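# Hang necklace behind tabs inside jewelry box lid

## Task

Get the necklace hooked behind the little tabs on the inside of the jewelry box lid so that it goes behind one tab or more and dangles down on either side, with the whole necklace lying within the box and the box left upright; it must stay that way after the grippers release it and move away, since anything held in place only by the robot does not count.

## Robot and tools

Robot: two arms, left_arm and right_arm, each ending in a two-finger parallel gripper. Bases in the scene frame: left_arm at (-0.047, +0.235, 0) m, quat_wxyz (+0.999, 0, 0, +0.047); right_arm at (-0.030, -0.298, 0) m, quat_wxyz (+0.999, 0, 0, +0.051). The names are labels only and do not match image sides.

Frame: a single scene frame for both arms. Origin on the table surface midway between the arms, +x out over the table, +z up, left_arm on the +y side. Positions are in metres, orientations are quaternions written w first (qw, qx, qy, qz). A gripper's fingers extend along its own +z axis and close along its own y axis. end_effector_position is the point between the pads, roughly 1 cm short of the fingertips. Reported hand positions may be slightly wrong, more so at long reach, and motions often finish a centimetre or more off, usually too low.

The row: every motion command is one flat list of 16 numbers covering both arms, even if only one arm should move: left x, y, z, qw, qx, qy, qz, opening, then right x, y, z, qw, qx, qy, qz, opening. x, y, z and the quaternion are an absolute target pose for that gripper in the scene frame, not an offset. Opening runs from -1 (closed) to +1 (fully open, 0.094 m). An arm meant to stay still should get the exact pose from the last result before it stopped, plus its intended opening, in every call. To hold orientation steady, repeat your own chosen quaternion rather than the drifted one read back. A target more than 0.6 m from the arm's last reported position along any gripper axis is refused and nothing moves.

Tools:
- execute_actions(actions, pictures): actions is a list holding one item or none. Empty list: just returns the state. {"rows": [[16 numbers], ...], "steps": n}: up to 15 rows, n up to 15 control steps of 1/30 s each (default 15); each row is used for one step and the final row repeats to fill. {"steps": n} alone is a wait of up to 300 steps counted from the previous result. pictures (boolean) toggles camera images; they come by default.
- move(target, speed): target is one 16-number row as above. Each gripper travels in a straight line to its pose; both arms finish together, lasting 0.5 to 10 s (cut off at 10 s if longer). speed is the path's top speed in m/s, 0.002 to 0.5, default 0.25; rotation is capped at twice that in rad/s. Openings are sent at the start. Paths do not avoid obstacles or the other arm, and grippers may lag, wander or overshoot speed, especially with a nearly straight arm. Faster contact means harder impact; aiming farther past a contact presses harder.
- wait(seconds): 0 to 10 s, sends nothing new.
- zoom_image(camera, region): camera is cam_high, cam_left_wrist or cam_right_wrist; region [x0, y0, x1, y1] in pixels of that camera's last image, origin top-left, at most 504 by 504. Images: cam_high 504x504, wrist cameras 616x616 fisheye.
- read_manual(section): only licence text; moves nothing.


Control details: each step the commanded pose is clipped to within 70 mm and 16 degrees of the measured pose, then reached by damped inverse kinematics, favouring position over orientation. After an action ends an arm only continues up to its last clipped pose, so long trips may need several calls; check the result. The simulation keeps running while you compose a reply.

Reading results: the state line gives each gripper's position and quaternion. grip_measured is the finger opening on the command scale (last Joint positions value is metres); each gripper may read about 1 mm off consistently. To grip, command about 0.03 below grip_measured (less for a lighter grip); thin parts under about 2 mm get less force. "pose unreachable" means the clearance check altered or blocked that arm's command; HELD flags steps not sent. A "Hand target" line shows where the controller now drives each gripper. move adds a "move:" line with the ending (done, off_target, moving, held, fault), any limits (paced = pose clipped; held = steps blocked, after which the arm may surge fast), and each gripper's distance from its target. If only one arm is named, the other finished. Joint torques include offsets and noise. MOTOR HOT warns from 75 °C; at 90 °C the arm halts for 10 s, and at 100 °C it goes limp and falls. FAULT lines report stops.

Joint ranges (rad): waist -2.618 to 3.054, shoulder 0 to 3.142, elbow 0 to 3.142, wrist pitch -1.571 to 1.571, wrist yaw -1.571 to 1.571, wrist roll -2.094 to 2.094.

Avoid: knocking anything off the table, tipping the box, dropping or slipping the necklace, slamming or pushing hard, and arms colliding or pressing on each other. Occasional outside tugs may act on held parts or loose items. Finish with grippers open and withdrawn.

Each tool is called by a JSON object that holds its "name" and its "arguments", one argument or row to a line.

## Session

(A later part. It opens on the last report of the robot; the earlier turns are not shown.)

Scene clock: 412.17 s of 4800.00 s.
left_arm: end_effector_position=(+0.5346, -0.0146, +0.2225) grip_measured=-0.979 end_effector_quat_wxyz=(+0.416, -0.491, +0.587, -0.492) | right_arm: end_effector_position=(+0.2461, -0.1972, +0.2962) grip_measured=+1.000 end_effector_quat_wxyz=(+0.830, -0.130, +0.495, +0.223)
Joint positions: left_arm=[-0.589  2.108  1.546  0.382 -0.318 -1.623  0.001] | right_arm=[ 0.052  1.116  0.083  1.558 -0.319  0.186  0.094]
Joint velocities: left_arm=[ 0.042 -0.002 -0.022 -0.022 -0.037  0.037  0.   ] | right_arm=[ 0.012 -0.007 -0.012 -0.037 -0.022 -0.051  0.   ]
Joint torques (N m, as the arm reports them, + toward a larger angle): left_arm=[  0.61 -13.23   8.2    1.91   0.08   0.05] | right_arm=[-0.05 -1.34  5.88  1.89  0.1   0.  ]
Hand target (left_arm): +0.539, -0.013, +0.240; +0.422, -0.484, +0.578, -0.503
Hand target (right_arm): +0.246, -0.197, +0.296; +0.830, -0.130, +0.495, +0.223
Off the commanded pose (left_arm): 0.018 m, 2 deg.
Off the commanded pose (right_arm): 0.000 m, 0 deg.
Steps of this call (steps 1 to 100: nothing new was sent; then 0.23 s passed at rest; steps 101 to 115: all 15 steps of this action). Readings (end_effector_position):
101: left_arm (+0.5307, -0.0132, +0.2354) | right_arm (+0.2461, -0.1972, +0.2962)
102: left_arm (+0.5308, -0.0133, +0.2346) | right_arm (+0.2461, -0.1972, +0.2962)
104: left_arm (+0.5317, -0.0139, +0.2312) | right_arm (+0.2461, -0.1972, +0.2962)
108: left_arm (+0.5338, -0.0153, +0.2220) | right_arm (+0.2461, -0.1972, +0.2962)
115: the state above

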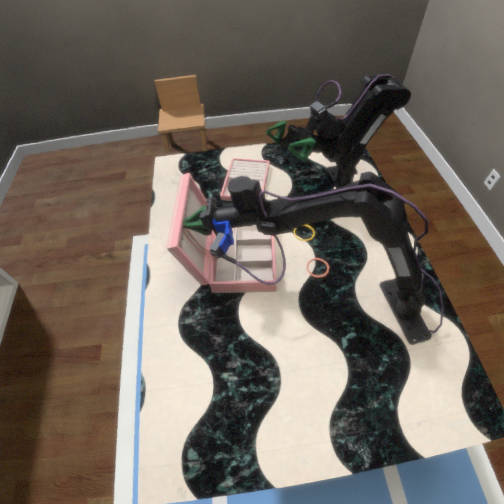

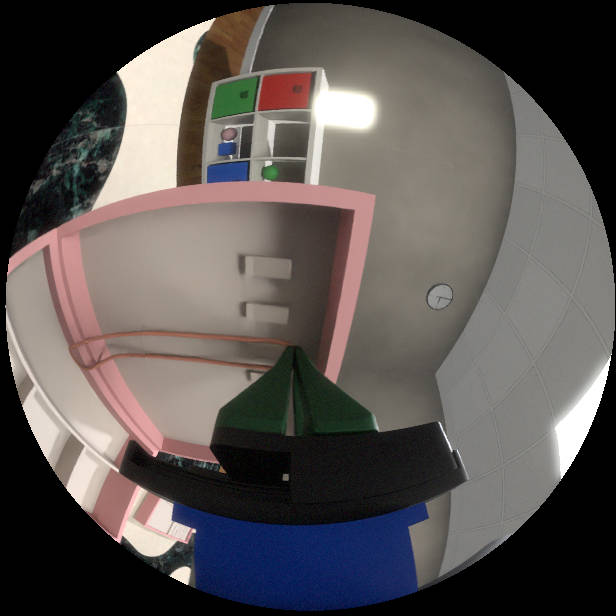

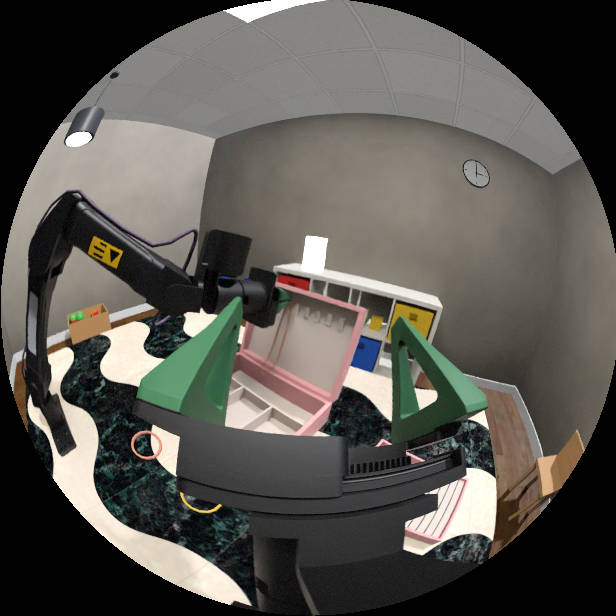

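{"name": "execute_actions", "arguments": {
  "actions": [
    {"rows":[[0.5404,-0.0131,0.2405,0.422,-0.4845,0.5776,-0.5032,-1,0.2462,-0.1972,0.2962,0.83,-0.13,0.495,0.223,1],[0.5407,-0.0131,0.2415,0.422,-0.4845,0.5776,-0.5032,-1,0.2462,-0.1972,0.2962,0.83,-0.13,0.495,0.223,1],[0.541,-0.0131,0.2425,0.422,-0.4845,0.5776,-0.5032,-1,0.2462,-0.1972,0.2962,0.83,-0.13,0.495,0.223,1],[0.5413,-0.0131,0.2435,0.422,-0.4845,0.5776,-0.5032,-1,0.2462,-0.1972,0.2962,0.83,-0.13,0.495,0.223,1]],"steps":15}
  ]
}}

{"name": "zoom_image", "arguments": {
  "camera": "cam_left_wrist",
  "region": [200,240,360,400]
}}

{"name": "zoom_image", "arguments": {
  "camera": "cam_right_wrist",
  "region": [250,270,330,350]
}}

Scene clock: 418.83 s of 4800.00 s.
left_arm: end_effector_position=(+0.5362, -0.0153, +0.2291) grip_measured=-0.979 end_effector_quat_wxyz=(+0.417, -0.490, +0.583, -0.496) | right_arm: end_effector_position=(+0.2461, -0.1972, +0.2962) grip_measured=+1.000 end_effector_quat_wxyz=(+0.830, -0.130, +0.495, +0.223)
Joint positions: left_arm=[-0.589  2.108  1.562  0.376 -0.317 -1.623  0.001] | right_arm=[ 0.052  1.116  0.083  1.558 -0.319  0.186  0.094]
Joint velocities: left_arm=[-0.012  0.022  0.007  0.051  0.051  0.037 -0.   ] | right_arm=[-0.002  0.002 -0.017  0.037 -0.007 -0.007  0.   ]
Joint torques (N m, as the arm reports them, + toward a larger angle): left_arm=[  0.81 -13.18   8.05   1.81   0.05   0.06] | right_arm=[-0.09 -1.35  5.87  1.88  0.08  0.  ]
Hand target (left_arm): +0.541, -0.013, +0.244; +0.423, -0.484, +0.578, -0.503
Hand target (right_arm): +0.246, -0.197, +0.296; +0.830, -0.130, +0.495, +0.223
Off the commanded pose (left_arm): 0.015 m, 1 deg.
Off the commanded pose (right_arm): 0.000 m, 0 deg.
Steps of this call (steps 1 to 140: nothing new was sent; then 1.50 s passed at rest; steps 141 to 155: all 15 steps of this action). Readings (end_effector_position):
141: left_arm (+0.5347, -0.0144, +0.2225) | right_arm (+0.2461, -0.1972, +0.2962)
142: left_arm (+0.5347, -0.0144, +0.2225) | right_arm (+0.2461, -0.1972, +0.2962)
144: left_arm (+0.5349, -0.0146, +0.2234) | right_arm (+0.2461, -0.1972, +0.2962)
148: left_arm (+0.5360, -0.0151, +0.2280) | right_arm (+0.2461, -0.1972, +0.2962)
155: the state above

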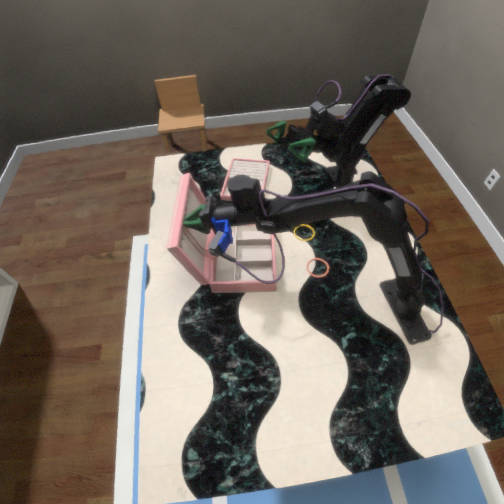

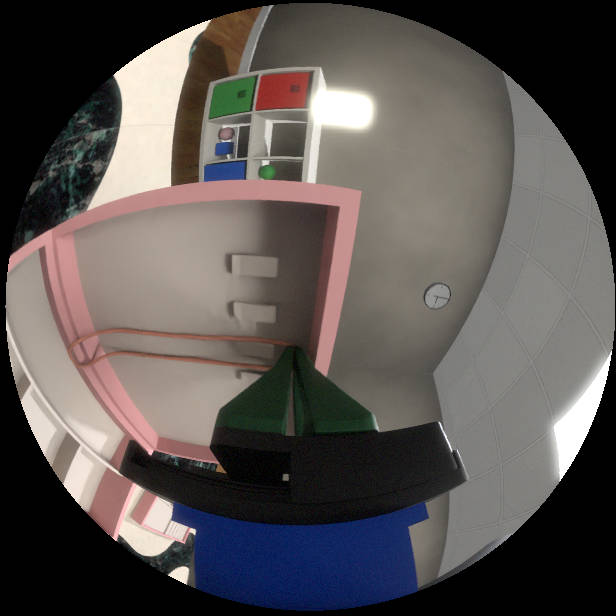

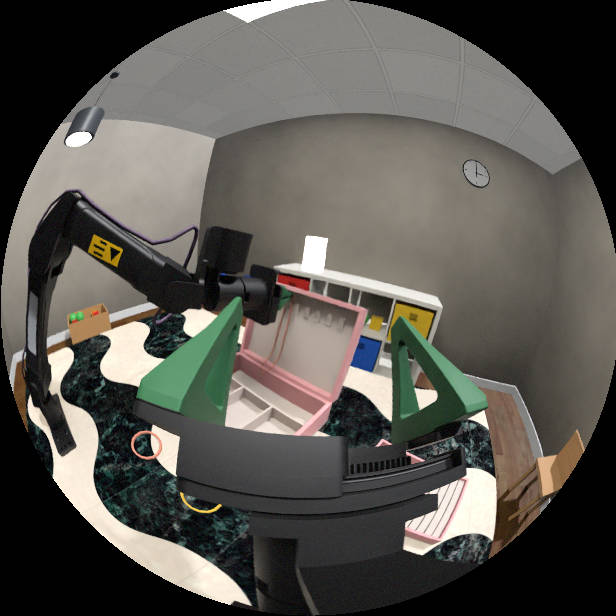

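Region (200, 240, 360, 400) of cam_left_wrist's 616x616 image, scaled by 3.150, with more detail than that image has.

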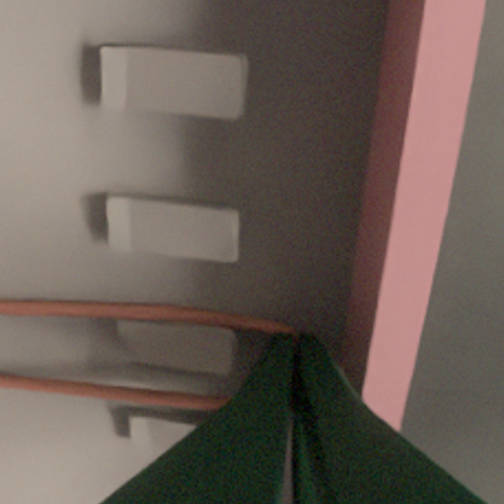

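Region (250, 270, 330, 350) of cam_right_wrist's 616x616 image, scaled by 6.300, with more detail than that image has.

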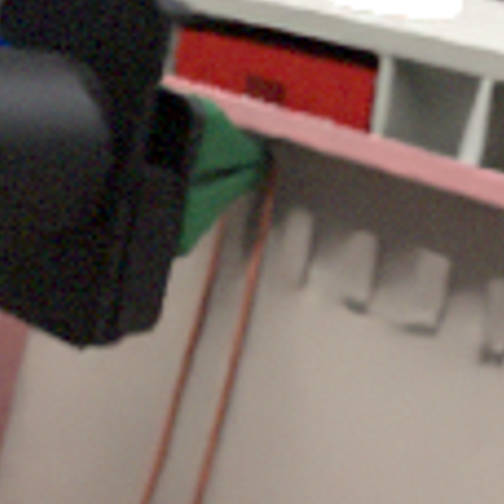

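{"name": "move", "arguments": {
  "target": [0.5465,-0.014,0.2415,0.422,-0.4845,0.5776,-0.5032,-1,0.2462,-0.1972,0.2962,0.83,-0.13,0.495,0.223,1],
  "speed": 0.01
}}

{"name": "zoom_image", "arguments": {
  "camera": "cam_left_wrist",
  "region": [200,240,360,400]
}}

{"name": "zoom_image", "arguments": {
  "camera": "cam_right_wrist",
  "region": [250,270,330,350]
}}

Scene clock: 423.93 s of 4800.00 s.
left_arm: end_effector_position=(+0.5394, -0.0165, +0.2326) grip_measured=-0.979 end_effector_quat_wxyz=(+0.417, -0.488, +0.582, -0.498) | right_arm: end_effector_position=(+0.2461, -0.1972, +0.2962) grip_measured=+1.000 end_effector_quat_wxyz=(+0.830, -0.130, +0.495, +0.223)
Joint positions: left_arm=[-0.587  2.117  1.585  0.369 -0.313 -1.623  0.001] | right_arm=[ 0.052  1.116  0.083  1.558 -0.319  0.186  0.094]
Joint velocities: left_arm=[ 0.012  0.012 -0.007  0.037  0.007  0.022  0.   ] | right_arm=[-0.002  0.002 -0.007 -0.022  0.066 -0.007  0.   ]
Joint torques (N m, as the arm reports them, + toward a larger angle): left_arm=[  0.8  -12.24   8.25   1.88  -0.02   0.06] | right_arm=[-0.02 -1.28  5.86  1.89  0.07  0.  ]
Hand target (left_arm): +0.546, -0.014, +0.241; +0.422, -0.484, +0.578, -0.503
Hand target (right_arm): +0.246, -0.197, +0.296; +0.830, -0.130, +0.495, +0.223
Off the commanded pose (left_arm): 0.012 m, 1 deg.
Off the commanded pose (right_arm): 0.000 m, 0 deg.
After step 90, 0.23 s passed at rest.
move: off_target (left_arm)

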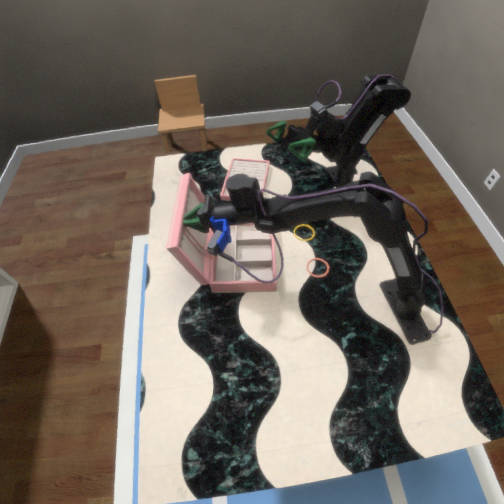

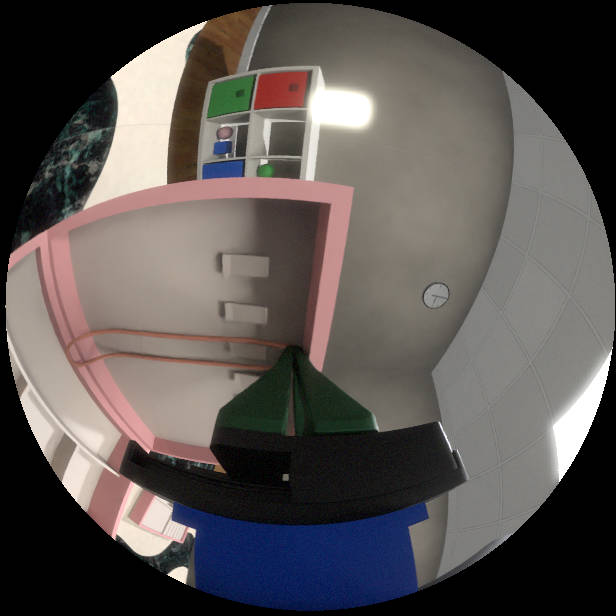

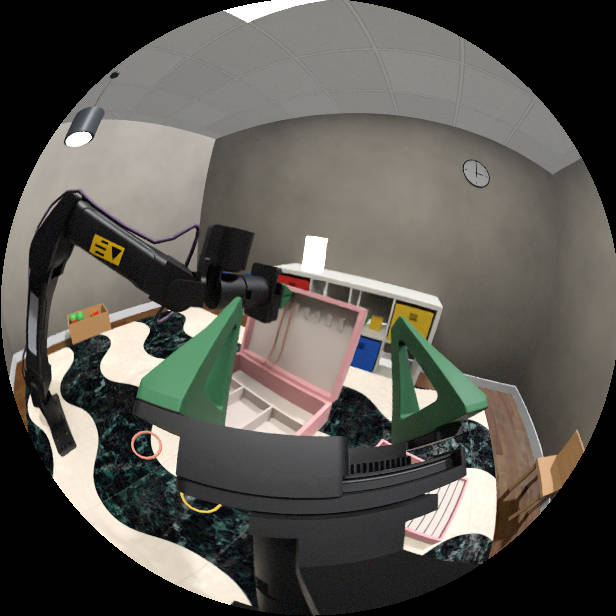

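Region (200, 240, 360, 400) of cam_left_wrist's 616x616 image, scaled by 3.150, with more detail than that image has.

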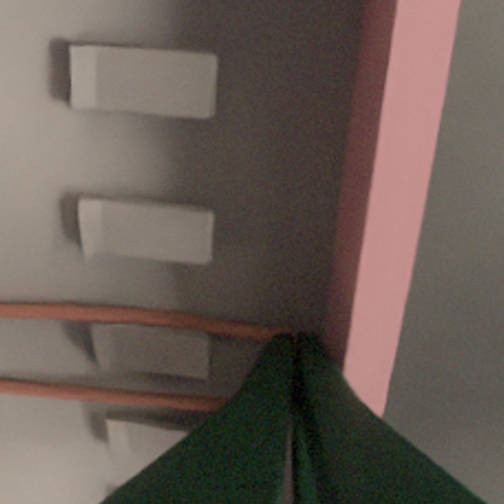

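Region (250, 270, 330, 350) of cam_right_wrist's 616x616 image, scaled by 6.300, with more detail than that image has.

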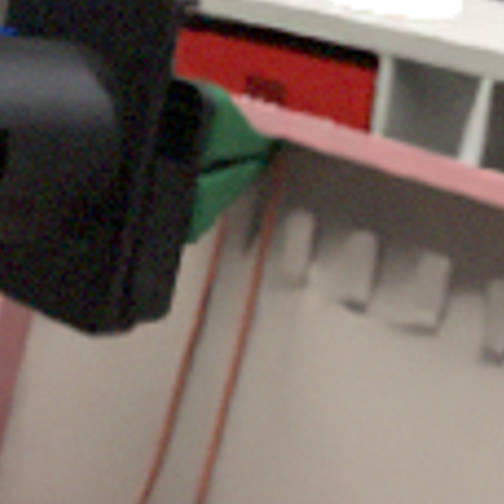

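At the rim; nudge shoulder down 2 mm of command.

{"name": "execute_actions", "arguments": {
  "actions": [
    {"rows":[[0.547,-0.014,0.2405,0.422,-0.4845,0.5776,-0.5032,-1,0.2462,-0.1972,0.2962,0.83,-0.13,0.495,0.223,1],[0.5475,-0.014,0.2395,0.422,-0.4845,0.5776,-0.5032,-1,0.2462,-0.1972,0.2962,0.83,-0.13,0.495,0.223,1]],"steps":15}
  ]
}}

{"name": "zoom_image", "arguments": {
  "camera": "cam_left_wrist",
  "region": [200,240,360,400]
}}

{"name": "zoom_image", "arguments": {
  "camera": "cam_right_wrist",
  "region": [250,270,330,350]
}}

Scene clock: 428.03 s of 4800.00 s.
left_arm: end_effector_position=(+0.5404, -0.0171, +0.2268) grip_measured=-0.979 end_effector_quat_wxyz=(+0.416, -0.489, +0.585, -0.495) | right_arm: end_effector_position=(+0.2461, -0.1972, +0.2962) grip_measured=+1.000 end_effector_quat_wxyz=(+0.830, -0.130, +0.495, +0.223)
Joint positions: left_arm=[-0.587  2.127  1.585  0.37  -0.312 -1.623  0.001] | right_arm=[ 0.052  1.116  0.083  1.558 -0.319  0.186  0.094]
Joint velocities: left_arm=[ 0.002  0.002 -0.007  0.007 -0.007 -0.022 -0.001] | right_arm=[-0.002  0.002  0.007 -0.022 -0.007  0.007  0.   ]
Joint torques (N m, as the arm reports them, + toward a larger angle): left_arm=[  1.   -12.62   8.29   1.88   0.03   0.06] | right_arm=[-0.06 -1.25  5.96  1.88  0.07  0.  ]
Hand target (left_arm): +0.547, -0.014, +0.240; +0.422, -0.484, +0.578, -0.503
Hand target (right_arm): +0.246, -0.197, +0.296; +0.830, -0.130, +0.495, +0.223
Off the commanded pose (left_arm): 0.015 m, 2 deg.
Off the commanded pose (right_arm): 0.000 m, 0 deg.
Steps of this call (steps 1 to 90: nothing new was sent; then 0.60 s passed at rest; steps 91 to 105: all 15 steps of this action). Readings (end_effector_position):
91: left_arm (+0.5395, -0.0166, +0.2319) | right_arm (+0.2461, -0.1972, +0.2962)
92: left_arm (+0.5396, -0.0167, +0.2313) | right_arm (+0.2461, -0.1972, +0.2962)
94: left_arm (+0.5400, -0.0169, +0.2296) | right_arm (+0.2461, -0.1972, +0.2962)
98: left_arm (+0.5404, -0.0171, +0.2270) | right_arm (+0.2461, -0.1972, +0.2962)
105: the state above

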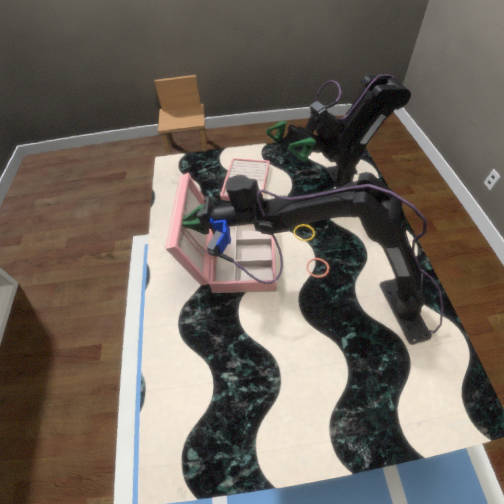

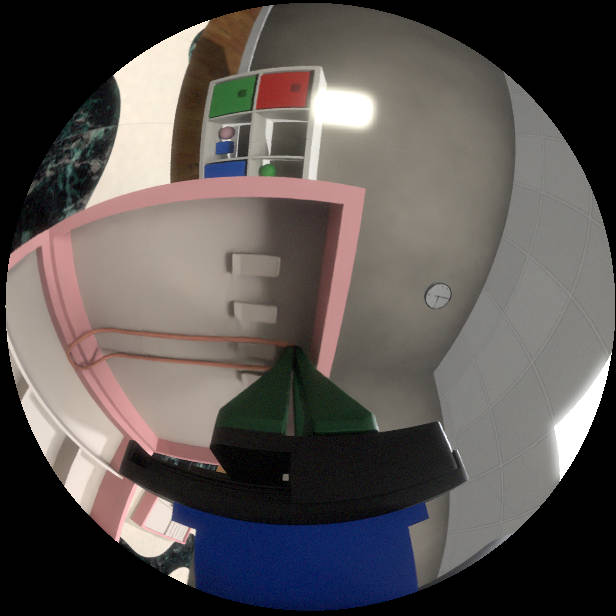

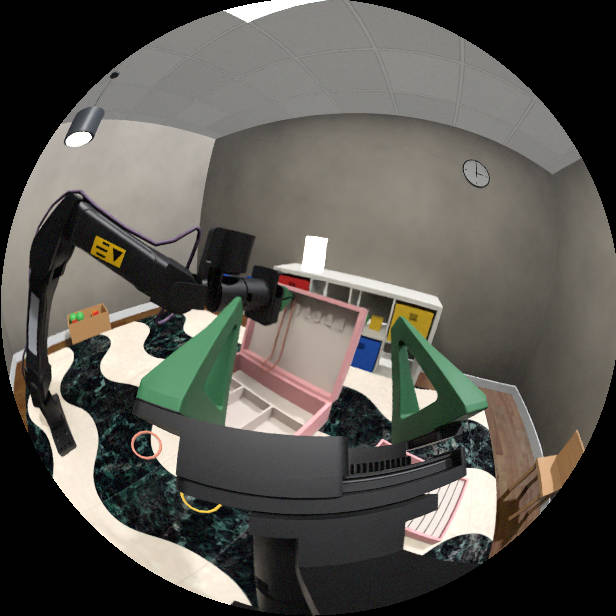

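Region (200, 240, 360, 400) of cam_left_wrist's 616x616 image, scaled by 3.150, with more detail than that image has.

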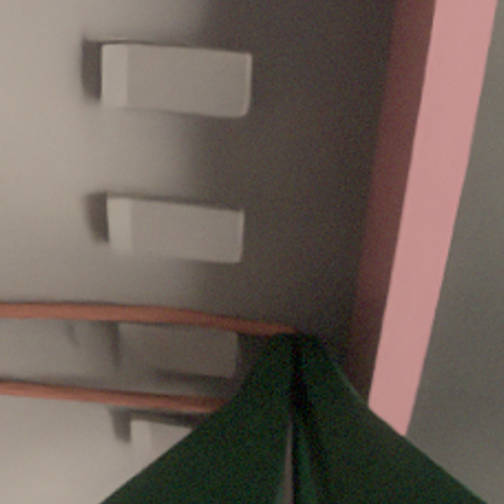

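Region (250, 270, 330, 350) of cam_right_wrist's 616x616 image, scaled by 6.300, with more detail than that image has.

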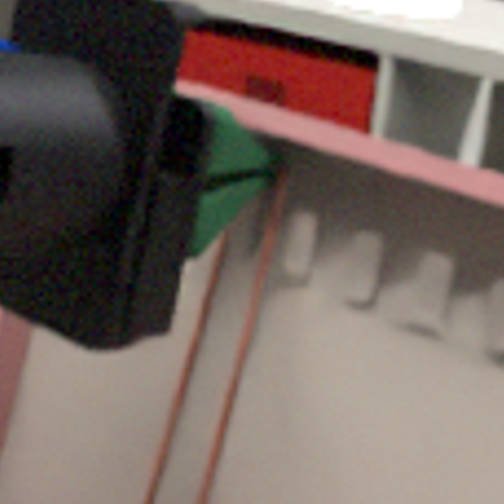

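{"name": "execute_actions", "arguments": {
  "actions": [
    {"rows":[[0.547,-0.017,0.2395,0.422,-0.4845,0.5776,-0.5032,-1,0.2462,-0.1972,0.2962,0.83,-0.13,0.495,0.223,1],[0.5465,-0.020,0.2395,0.422,-0.4845,0.5776,-0.5032,-1,0.2462,-0.1972,0.2962,0.83,-0.13,0.495,0.223,1],[0.546,-0.022,0.2395,0.422,-0.4845,0.5776,-0.5032,-1,0.2462,-0.1972,0.2962,0.83,-0.13,0.495,0.223,1],[0.5455,-0.024,0.2395,0.422,-0.4845,0.5776,-0.5032,-1,0.2462,-0.1972,0.2962,0.83,-0.13,0.495,0.223,1],[0.545,-0.026,0.2395,0.422,-0.4845,0.5776,-0.5032,-1,0.2462,-0.1972,0.2962,0.83,-0.13,0.495,0.223,1]],"steps":15}
  ]
}}

{"name": "zoom_image", "arguments": {
  "camera": "cam_left_wrist",
  "region": [200,240,360,400]
}}

{"name": "zoom_image", "arguments": {
  "camera": "cam_right_wrist",
  "region": [250,270,330,350]
}}

Scene clock: 435.23 s of 4800.00 s.
left_arm: end_effector_position=(+0.5424, -0.0225, +0.2276) grip_measured=-0.979 end_effector_quat_wxyz=(+0.416, -0.488, +0.584, -0.498) | right_arm: end_effector_position=(+0.2461, -0.1972, +0.2962) grip_measured=+1.000 end_effector_quat_wxyz=(+0.830, -0.130, +0.495, +0.223)
Joint positions: left_arm=[-0.594  2.142  1.608  0.368 -0.317 -1.623  0.001] | right_arm=[ 0.052  1.116  0.083  1.558 -0.319  0.186  0.094]
Joint velocities: left_arm=[ 0.002 -0.002 -0.012  0.022  0.022  0.037 -0.   ] | right_arm=[ 0.002 -0.012 -0.002 -0.022 -0.022  0.037  0.   ]
Joint torques (N m, as the arm reports them, + toward a larger angle): left_arm=[ -0.37 -13.04   8.21   1.78  -0.16   0.02] | right_arm=[-0.03 -1.28  5.87  1.88  0.08  0.01]
Hand target (left_arm): +0.544, -0.026, +0.240; +0.422, -0.485, +0.577, -0.503
Hand target (right_arm): +0.246, -0.197, +0.296; +0.830, -0.130, +0.495, +0.223
Off the commanded pose (left_arm): 0.013 m, 1 deg.
Off the commanded pose (right_arm): 0.000 m, 0 deg.
Steps of this call (steps 1 to 90: nothing new was sent; then 3.70 s passed at rest; steps 91 to 105: all 15 steps of this action). Readings (end_effector_position):
91: left_arm (+0.5404, -0.0171, +0.2268) | right_arm (+0.2461, -0.1972, +0.2962)
92: left_arm (+0.5407, -0.0173, +0.2271) | right_arm (+0.2461, -0.1972, +0.2962)
94: left_arm (+0.5421, -0.0180, +0.2280) | right_arm (+0.2461, -0.1972, +0.2962)
98: left_arm (+0.5431, -0.0207, +0.2278) | right_arm (+0.2461, -0.1972, +0.2962)
105: the state above

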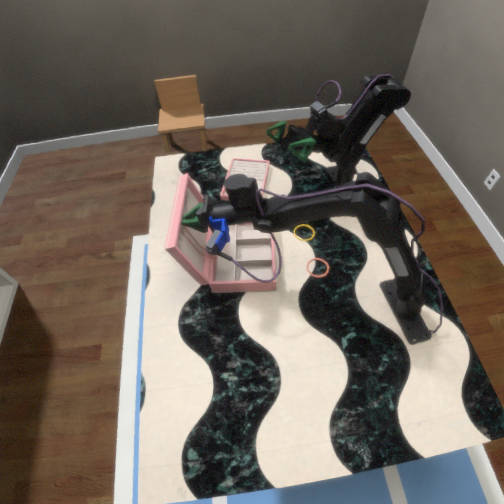

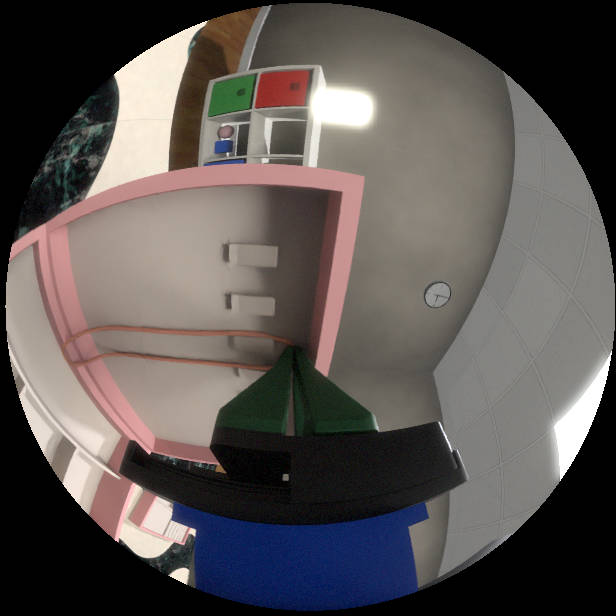

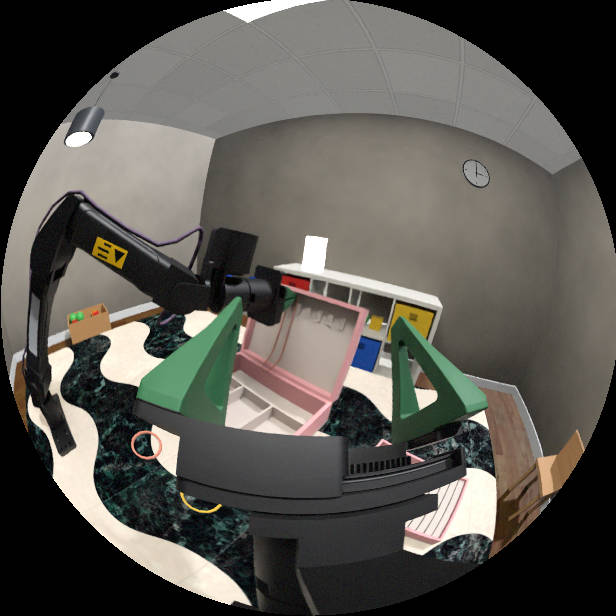

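Region (200, 240, 360, 400) of cam_left_wrist's 616x616 image, scaled by 3.150, with more detail than that image has.

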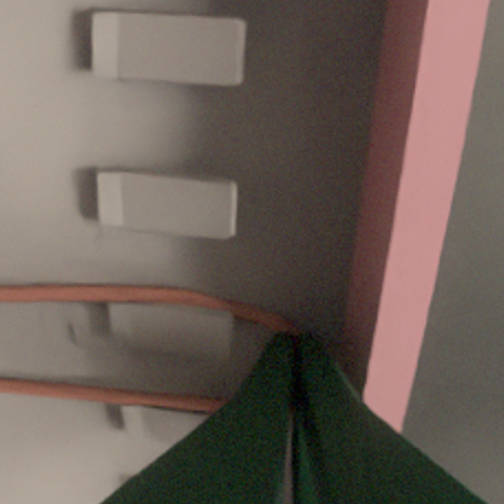

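Region (250, 270, 330, 350) of cam_right_wrist's 616x616 image, scaled by 6.300, with more detail than that image has.

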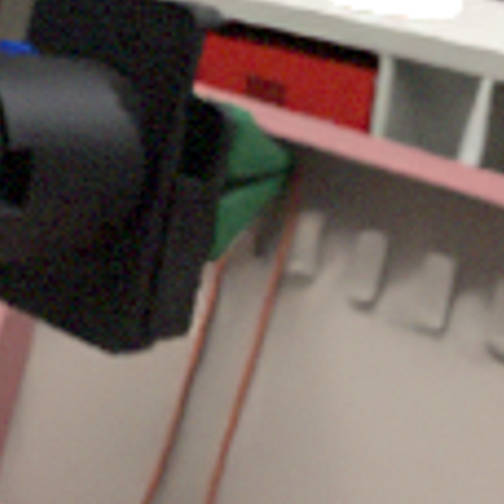

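{"name": "execute_actions", "arguments": {
  "actions": [
    {"rows":[[0.544,-0.0275,0.2395,0.422,-0.4845,0.5776,-0.5032,-1,0.2462,-0.1972,0.2962,0.83,-0.13,0.495,0.223,1],[0.5433,-0.029,0.2395,0.422,-0.4845,0.5776,-0.5032,-1,0.2462,-0.1972,0.2962,0.83,-0.13,0.495,0.223,1],[0.5426,-0.0305,0.2395,0.422,-0.4845,0.5776,-0.5032,-1,0.2462,-0.1972,0.2962,0.83,-0.13,0.495,0.223,1],[0.542,-0.032,0.2395,0.422,-0.4845,0.5776,-0.5032,-1,0.2462,-0.1972,0.2962,0.83,-0.13,0.495,0.223,1]],"steps":15}
  ]
}}

{"name": "zoom_image", "arguments": {
  "camera": "cam_left_wrist",
  "region": [200,240,360,400]
}}

{"name": "zoom_image", "arguments": {
  "camera": "cam_right_wrist",
  "region": [250,270,330,350]
}}

Scene clock: 441.47 s of 4800.00 s.
left_arm: end_effector_position=(+0.5391, -0.0285, +0.2276) grip_measured=-0.979 end_effector_quat_wxyz=(+0.417, -0.487, +0.584, -0.497) | right_arm: end_effector_position=(+0.2461, -0.1972, +0.2962) grip_measured=+1.000 end_effector_quat_wxyz=(+0.830, -0.130, +0.495, +0.223)
Joint positions: left_arm=[-0.609  2.142  1.608  0.367 -0.332 -1.623  0.001] | right_arm=[ 0.052  1.116  0.083  1.558 -0.319  0.186  0.094]
Joint velocities: left_arm=[ 0.007 -0.002 -0.007 -0.11   0.037  0.051  0.   ] | right_arm=[ 0.002 -0.002  0.002  0.051 -0.081  0.007  0.   ]
Joint torques (N m, as the arm reports them, + toward a larger angle): left_arm=[ -0.3  -12.89   8.38   1.77  -0.13   0.  ] | right_arm=[-0.12 -1.29  5.87  1.88  0.08  0.  ]
Hand target (left_arm): +0.541, -0.032, +0.239; +0.422, -0.484, +0.578, -0.503
Hand target (right_arm): +0.246, -0.197, +0.296; +0.830, -0.130, +0.495, +0.223
Off the commanded pose (left_arm): 0.013 m, 1 deg.
Off the commanded pose (right_arm): 0.000 m, 0 deg.
Steps of this call (steps 1 to 90: nothing new was sent; then 2.73 s passed at rest; steps 91 to 105: all 15 steps of this action). Readings (end_effector_position):
91: left_arm (+0.5424, -0.0224, +0.2275) | right_arm (+0.2461, -0.1972, +0.2962)
92: left_arm (+0.5423, -0.0227, +0.2275) | right_arm (+0.2461, -0.1972, +0.2962)
94: left_arm (+0.5416, -0.0236, +0.2275) | right_arm (+0.2461, -0.1972, +0.2962)
98: left_arm (+0.5397, -0.0275, +0.2275) | right_arm (+0.2461, -0.1972, +0.2962)
105: the state above

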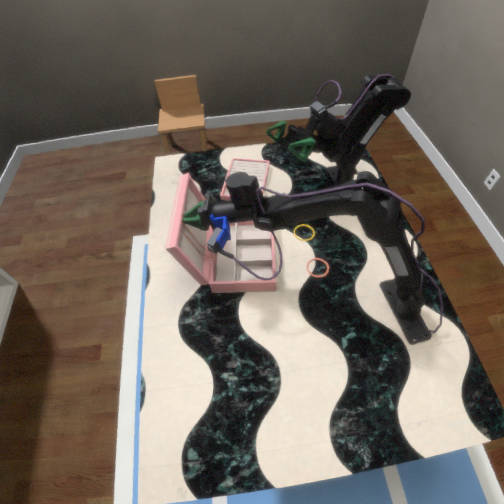

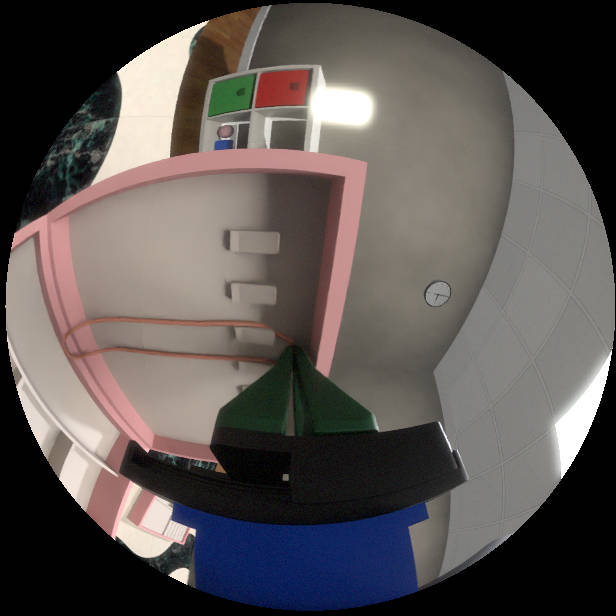

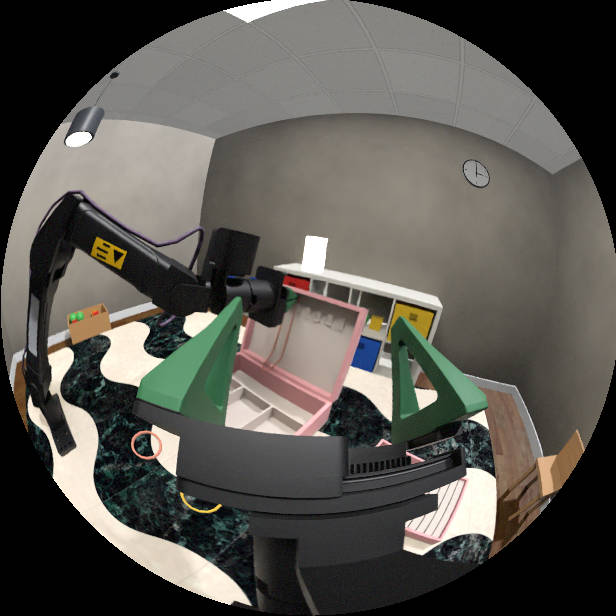

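Region (200, 240, 360, 400) of cam_left_wrist's 616x616 image, scaled by 3.150, with more detail than that image has.

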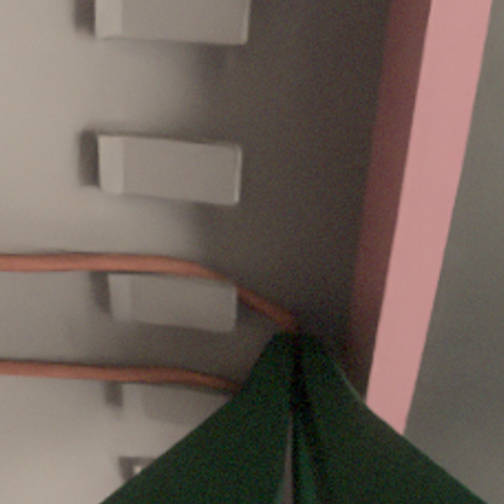

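Region (250, 270, 330, 350) of cam_right_wrist's 616x616 image, scaled by 6.300, with more detail than that image has.

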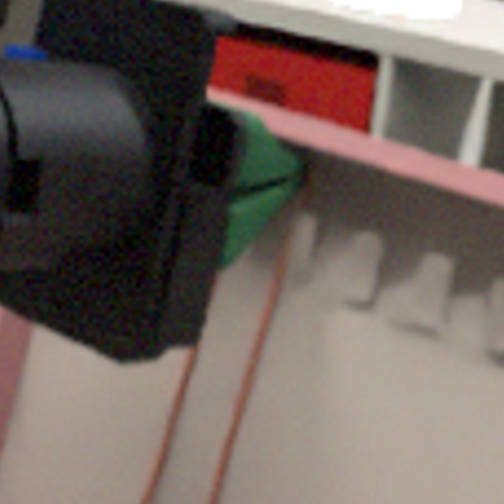

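{"name": "execute_actions", "arguments": {
  "actions": [
    {"rows":[[0.5415,-0.0335,0.2395,0.422,-0.4845,0.5776,-0.5032,-1,0.2462,-0.1972,0.2962,0.83,-0.13,0.495,0.223,1],[0.541,-0.035,0.2395,0.422,-0.4845,0.5776,-0.5032,-1,0.2462,-0.1972,0.2962,0.83,-0.13,0.495,0.223,1],[0.5405,-0.0365,0.2395,0.422,-0.4845,0.5776,-0.5032,-1,0.2462,-0.1972,0.2962,0.83,-0.13,0.495,0.223,1],[0.540,-0.038,0.2390,0.422,-0.4845,0.5776,-0.5032,-1,0.2462,-0.1972,0.2962,0.83,-0.13,0.495,0.223,1],[0.5395,-0.0395,0.2385,0.422,-0.4845,0.5776,-0.5032,-1,0.2462,-0.1972,0.2962,0.83,-0.13,0.495,0.223,1]],"steps":15}
  ]
}}

{"name": "zoom_image", "arguments": {
  "camera": "cam_left_wrist",
  "region": [200,240,360,400]
}}

{"name": "zoom_image", "arguments": {
  "camera": "cam_right_wrist",
  "region": [250,270,330,350]
}}

Scene clock: 447.30 s of 4800.00 s.
left_arm: end_effector_position=(+0.5371, -0.0359, +0.2283) grip_measured=-0.979 end_effector_quat_wxyz=(+0.419, -0.486, +0.584, -0.498) | right_arm: end_effector_position=(+0.2461, -0.1972, +0.2962) grip_measured=+1.000 end_effector_quat_wxyz=(+0.830, -0.130, +0.495, +0.223)
Joint positions: left_arm=[-0.625  2.15   1.619  0.366 -0.349 -1.623  0.001] | right_arm=[ 0.052  1.116  0.083  1.558 -0.319  0.186  0.094]
Joint velocities: left_arm=[-0.002  0.022 -0.007  0.022 -0.022 -0.022 -0.   ] | right_arm=[-0.017 -0.007 -0.002  0.037  0.037  0.022  0.   ]
Joint torques (N m, as the arm reports them, + toward a larger angle): left_arm=[ -0.41 -12.9    8.12   1.76  -0.07  -0.03] | right_arm=[-0.01 -1.3   5.89  1.89  0.1   0.  ]
Hand target (left_arm): +0.539, -0.039, +0.238; +0.422, -0.485, +0.578, -0.503
Hand target (right_arm): +0.246, -0.197, +0.296; +0.830, -0.130, +0.495, +0.223
Off the commanded pose (left_arm): 0.011 m, 1 deg.
Off the commanded pose (right_arm): 0.000 m, 0 deg.
Steps of this call (steps 1 to 90: nothing new was sent; then 2.33 s passed at rest; steps 91 to 105: all 15 steps of this action). Readings (end_effector_position):
91: left_arm (+0.5391, -0.0284, +0.2276) | right_arm (+0.2461, -0.1972, +0.2962)
92: left_arm (+0.5391, -0.0285, +0.2276) | right_arm (+0.2461, -0.1972, +0.2962)
94: left_arm (+0.5385, -0.0292, +0.2276) | right_arm (+0.2461, -0.1972, +0.2962)
98: left_arm (+0.5375, -0.0338, +0.2285) | right_arm (+0.2461, -0.1972, +0.2962)
105: the state above

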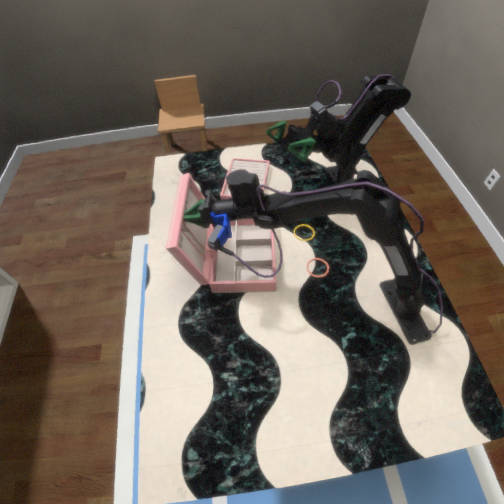

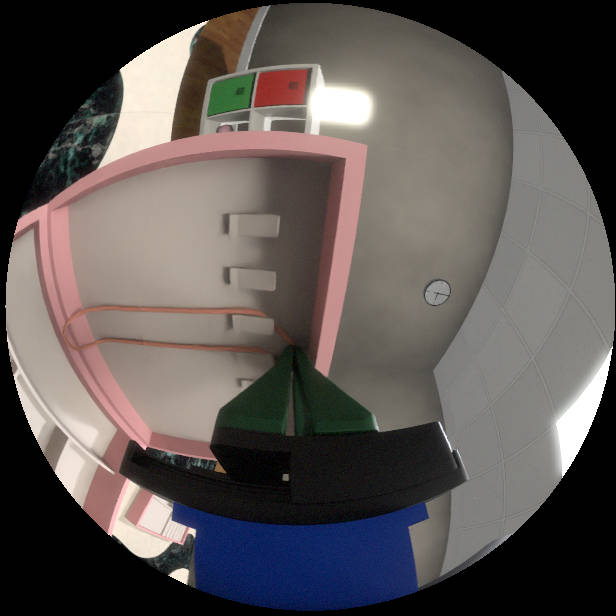

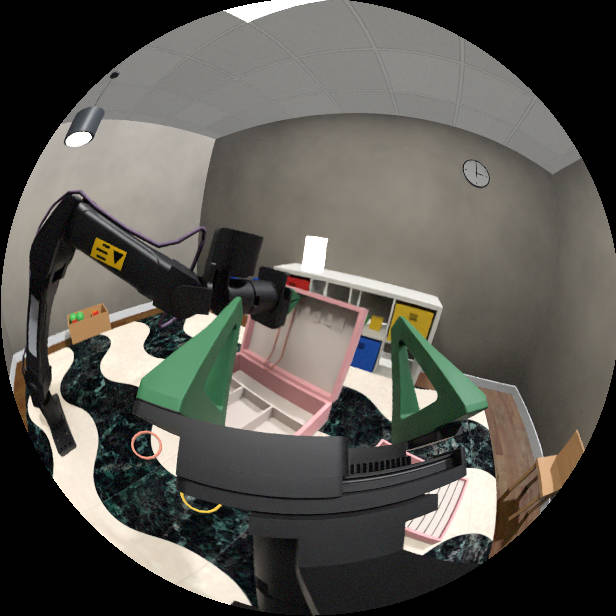

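Region (200, 240, 360, 400) of cam_left_wrist's 616x616 image, scaled by 3.150, with more detail than that image has.

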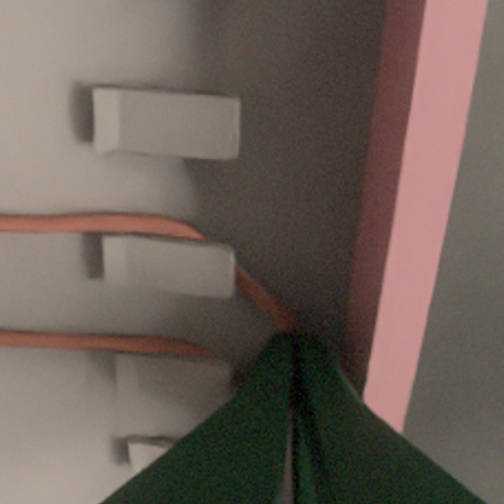

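Region (250, 270, 330, 350) of cam_right_wrist's 616x616 image, scaled by 6.300, with more detail than that image has.

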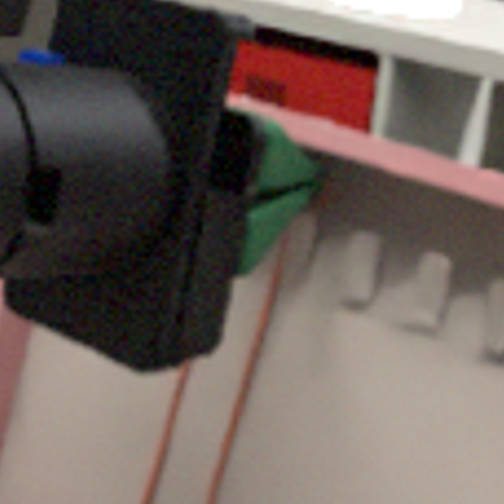

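{"name": "execute_actions", "arguments": {
  "actions": []
}}

{"name": "zoom_image", "arguments": {
  "camera": "cam_right_wrist",
  "region": [230,250,370,390]
}}

Scene clock: 455.63 s of 4800.00 s.
left_arm: end_effector_position=(+0.5371, -0.0359, +0.2283) grip_measured=-0.979 end_effector_quat_wxyz=(+0.419, -0.486, +0.584, -0.498) | right_arm: end_effector_position=(+0.2461, -0.1972, +0.2962) grip_measured=+1.000 end_effector_quat_wxyz=(+0.830, -0.130, +0.495, +0.223)
Joint positions: left_arm=[-0.625  2.15   1.619  0.366 -0.349 -1.623  0.001] | right_arm=[ 0.052  1.116  0.083  1.558 -0.319  0.186  0.094]
Joint velocities: left_arm=[-0.012  0.007 -0.007 -0.066 -0.081  0.037  0.   ] | right_arm=[-0.012 -0.017 -0.002 -0.022  0.081 -0.022  0.   ]
Joint torques (N m, as the arm reports them, + toward a larger angle): left_arm=[ -0.4  -12.93   8.14   1.75  -0.13  -0.03] | right_arm=[-0.09 -1.28  5.84  1.89  0.09  0.01]
Hand target (left_arm): +0.539, -0.039, +0.238; +0.422, -0.484, +0.578, -0.503
Hand target (right_arm): +0.246, -0.197, +0.296; +0.830, -0.130, +0.495, +0.223
Off the commanded pose (left_arm): 0.011 m, 1 deg.
Off the commanded pose (right_arm): 0.000 m, 0 deg.
Steps of this call (steps 1 to 90: nothing new was sent; then 5.33 s passed at rest). Readings (end_effector_position):
1: left_arm (+0.5371, -0.0359, +0.2283) | right_arm (+0.2461, -0.1972, +0.2962)
2: left_arm (+0.5371, -0.0359, +0.2283) | right_arm (+0.2461, -0.1972, +0.2962)
4: left_arm (+0.5371, -0.0359, +0.2283) | right_arm (+0.2461, -0.1972, +0.2962)
8: left_arm (+0.5371, -0.0359, +0.2283) | right_arm (+0.2461, -0.1972, +0.2962)
90: the state above

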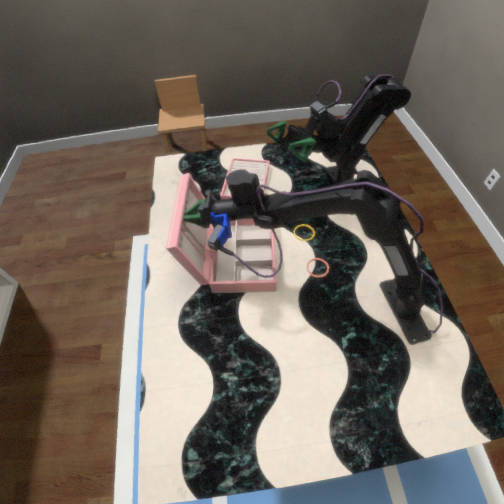

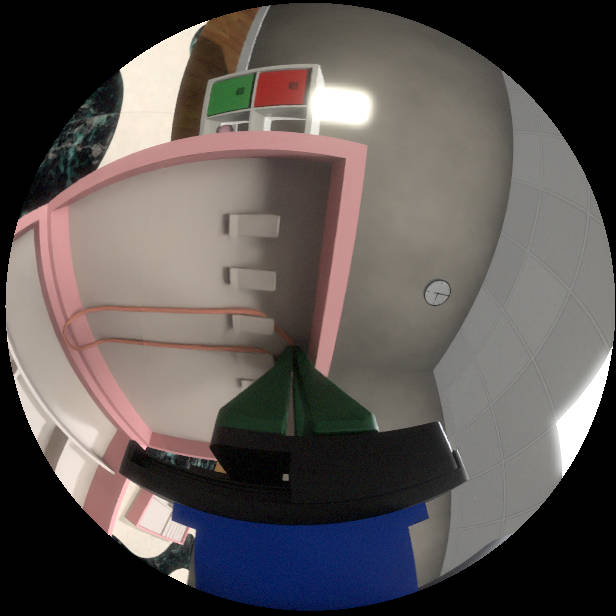

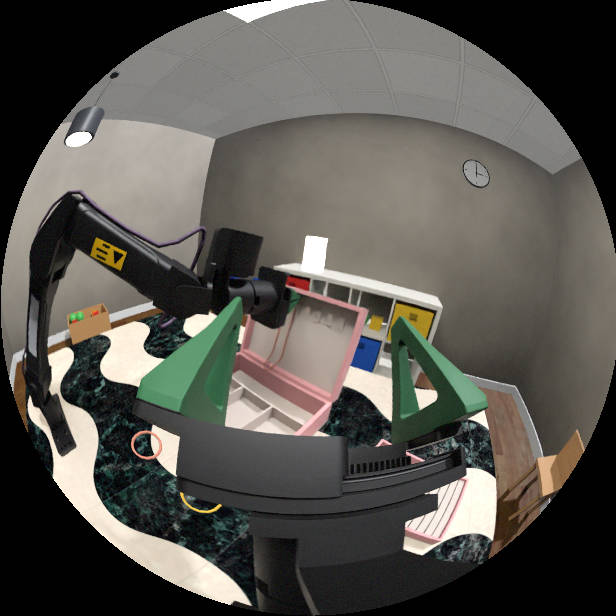

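Region (230, 250, 370, 390) of cam_right_wrist's 616x616 image, scaled by 3.600, with more detail than that image has.

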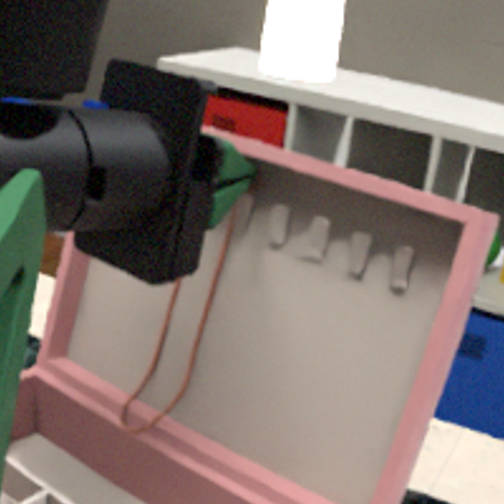

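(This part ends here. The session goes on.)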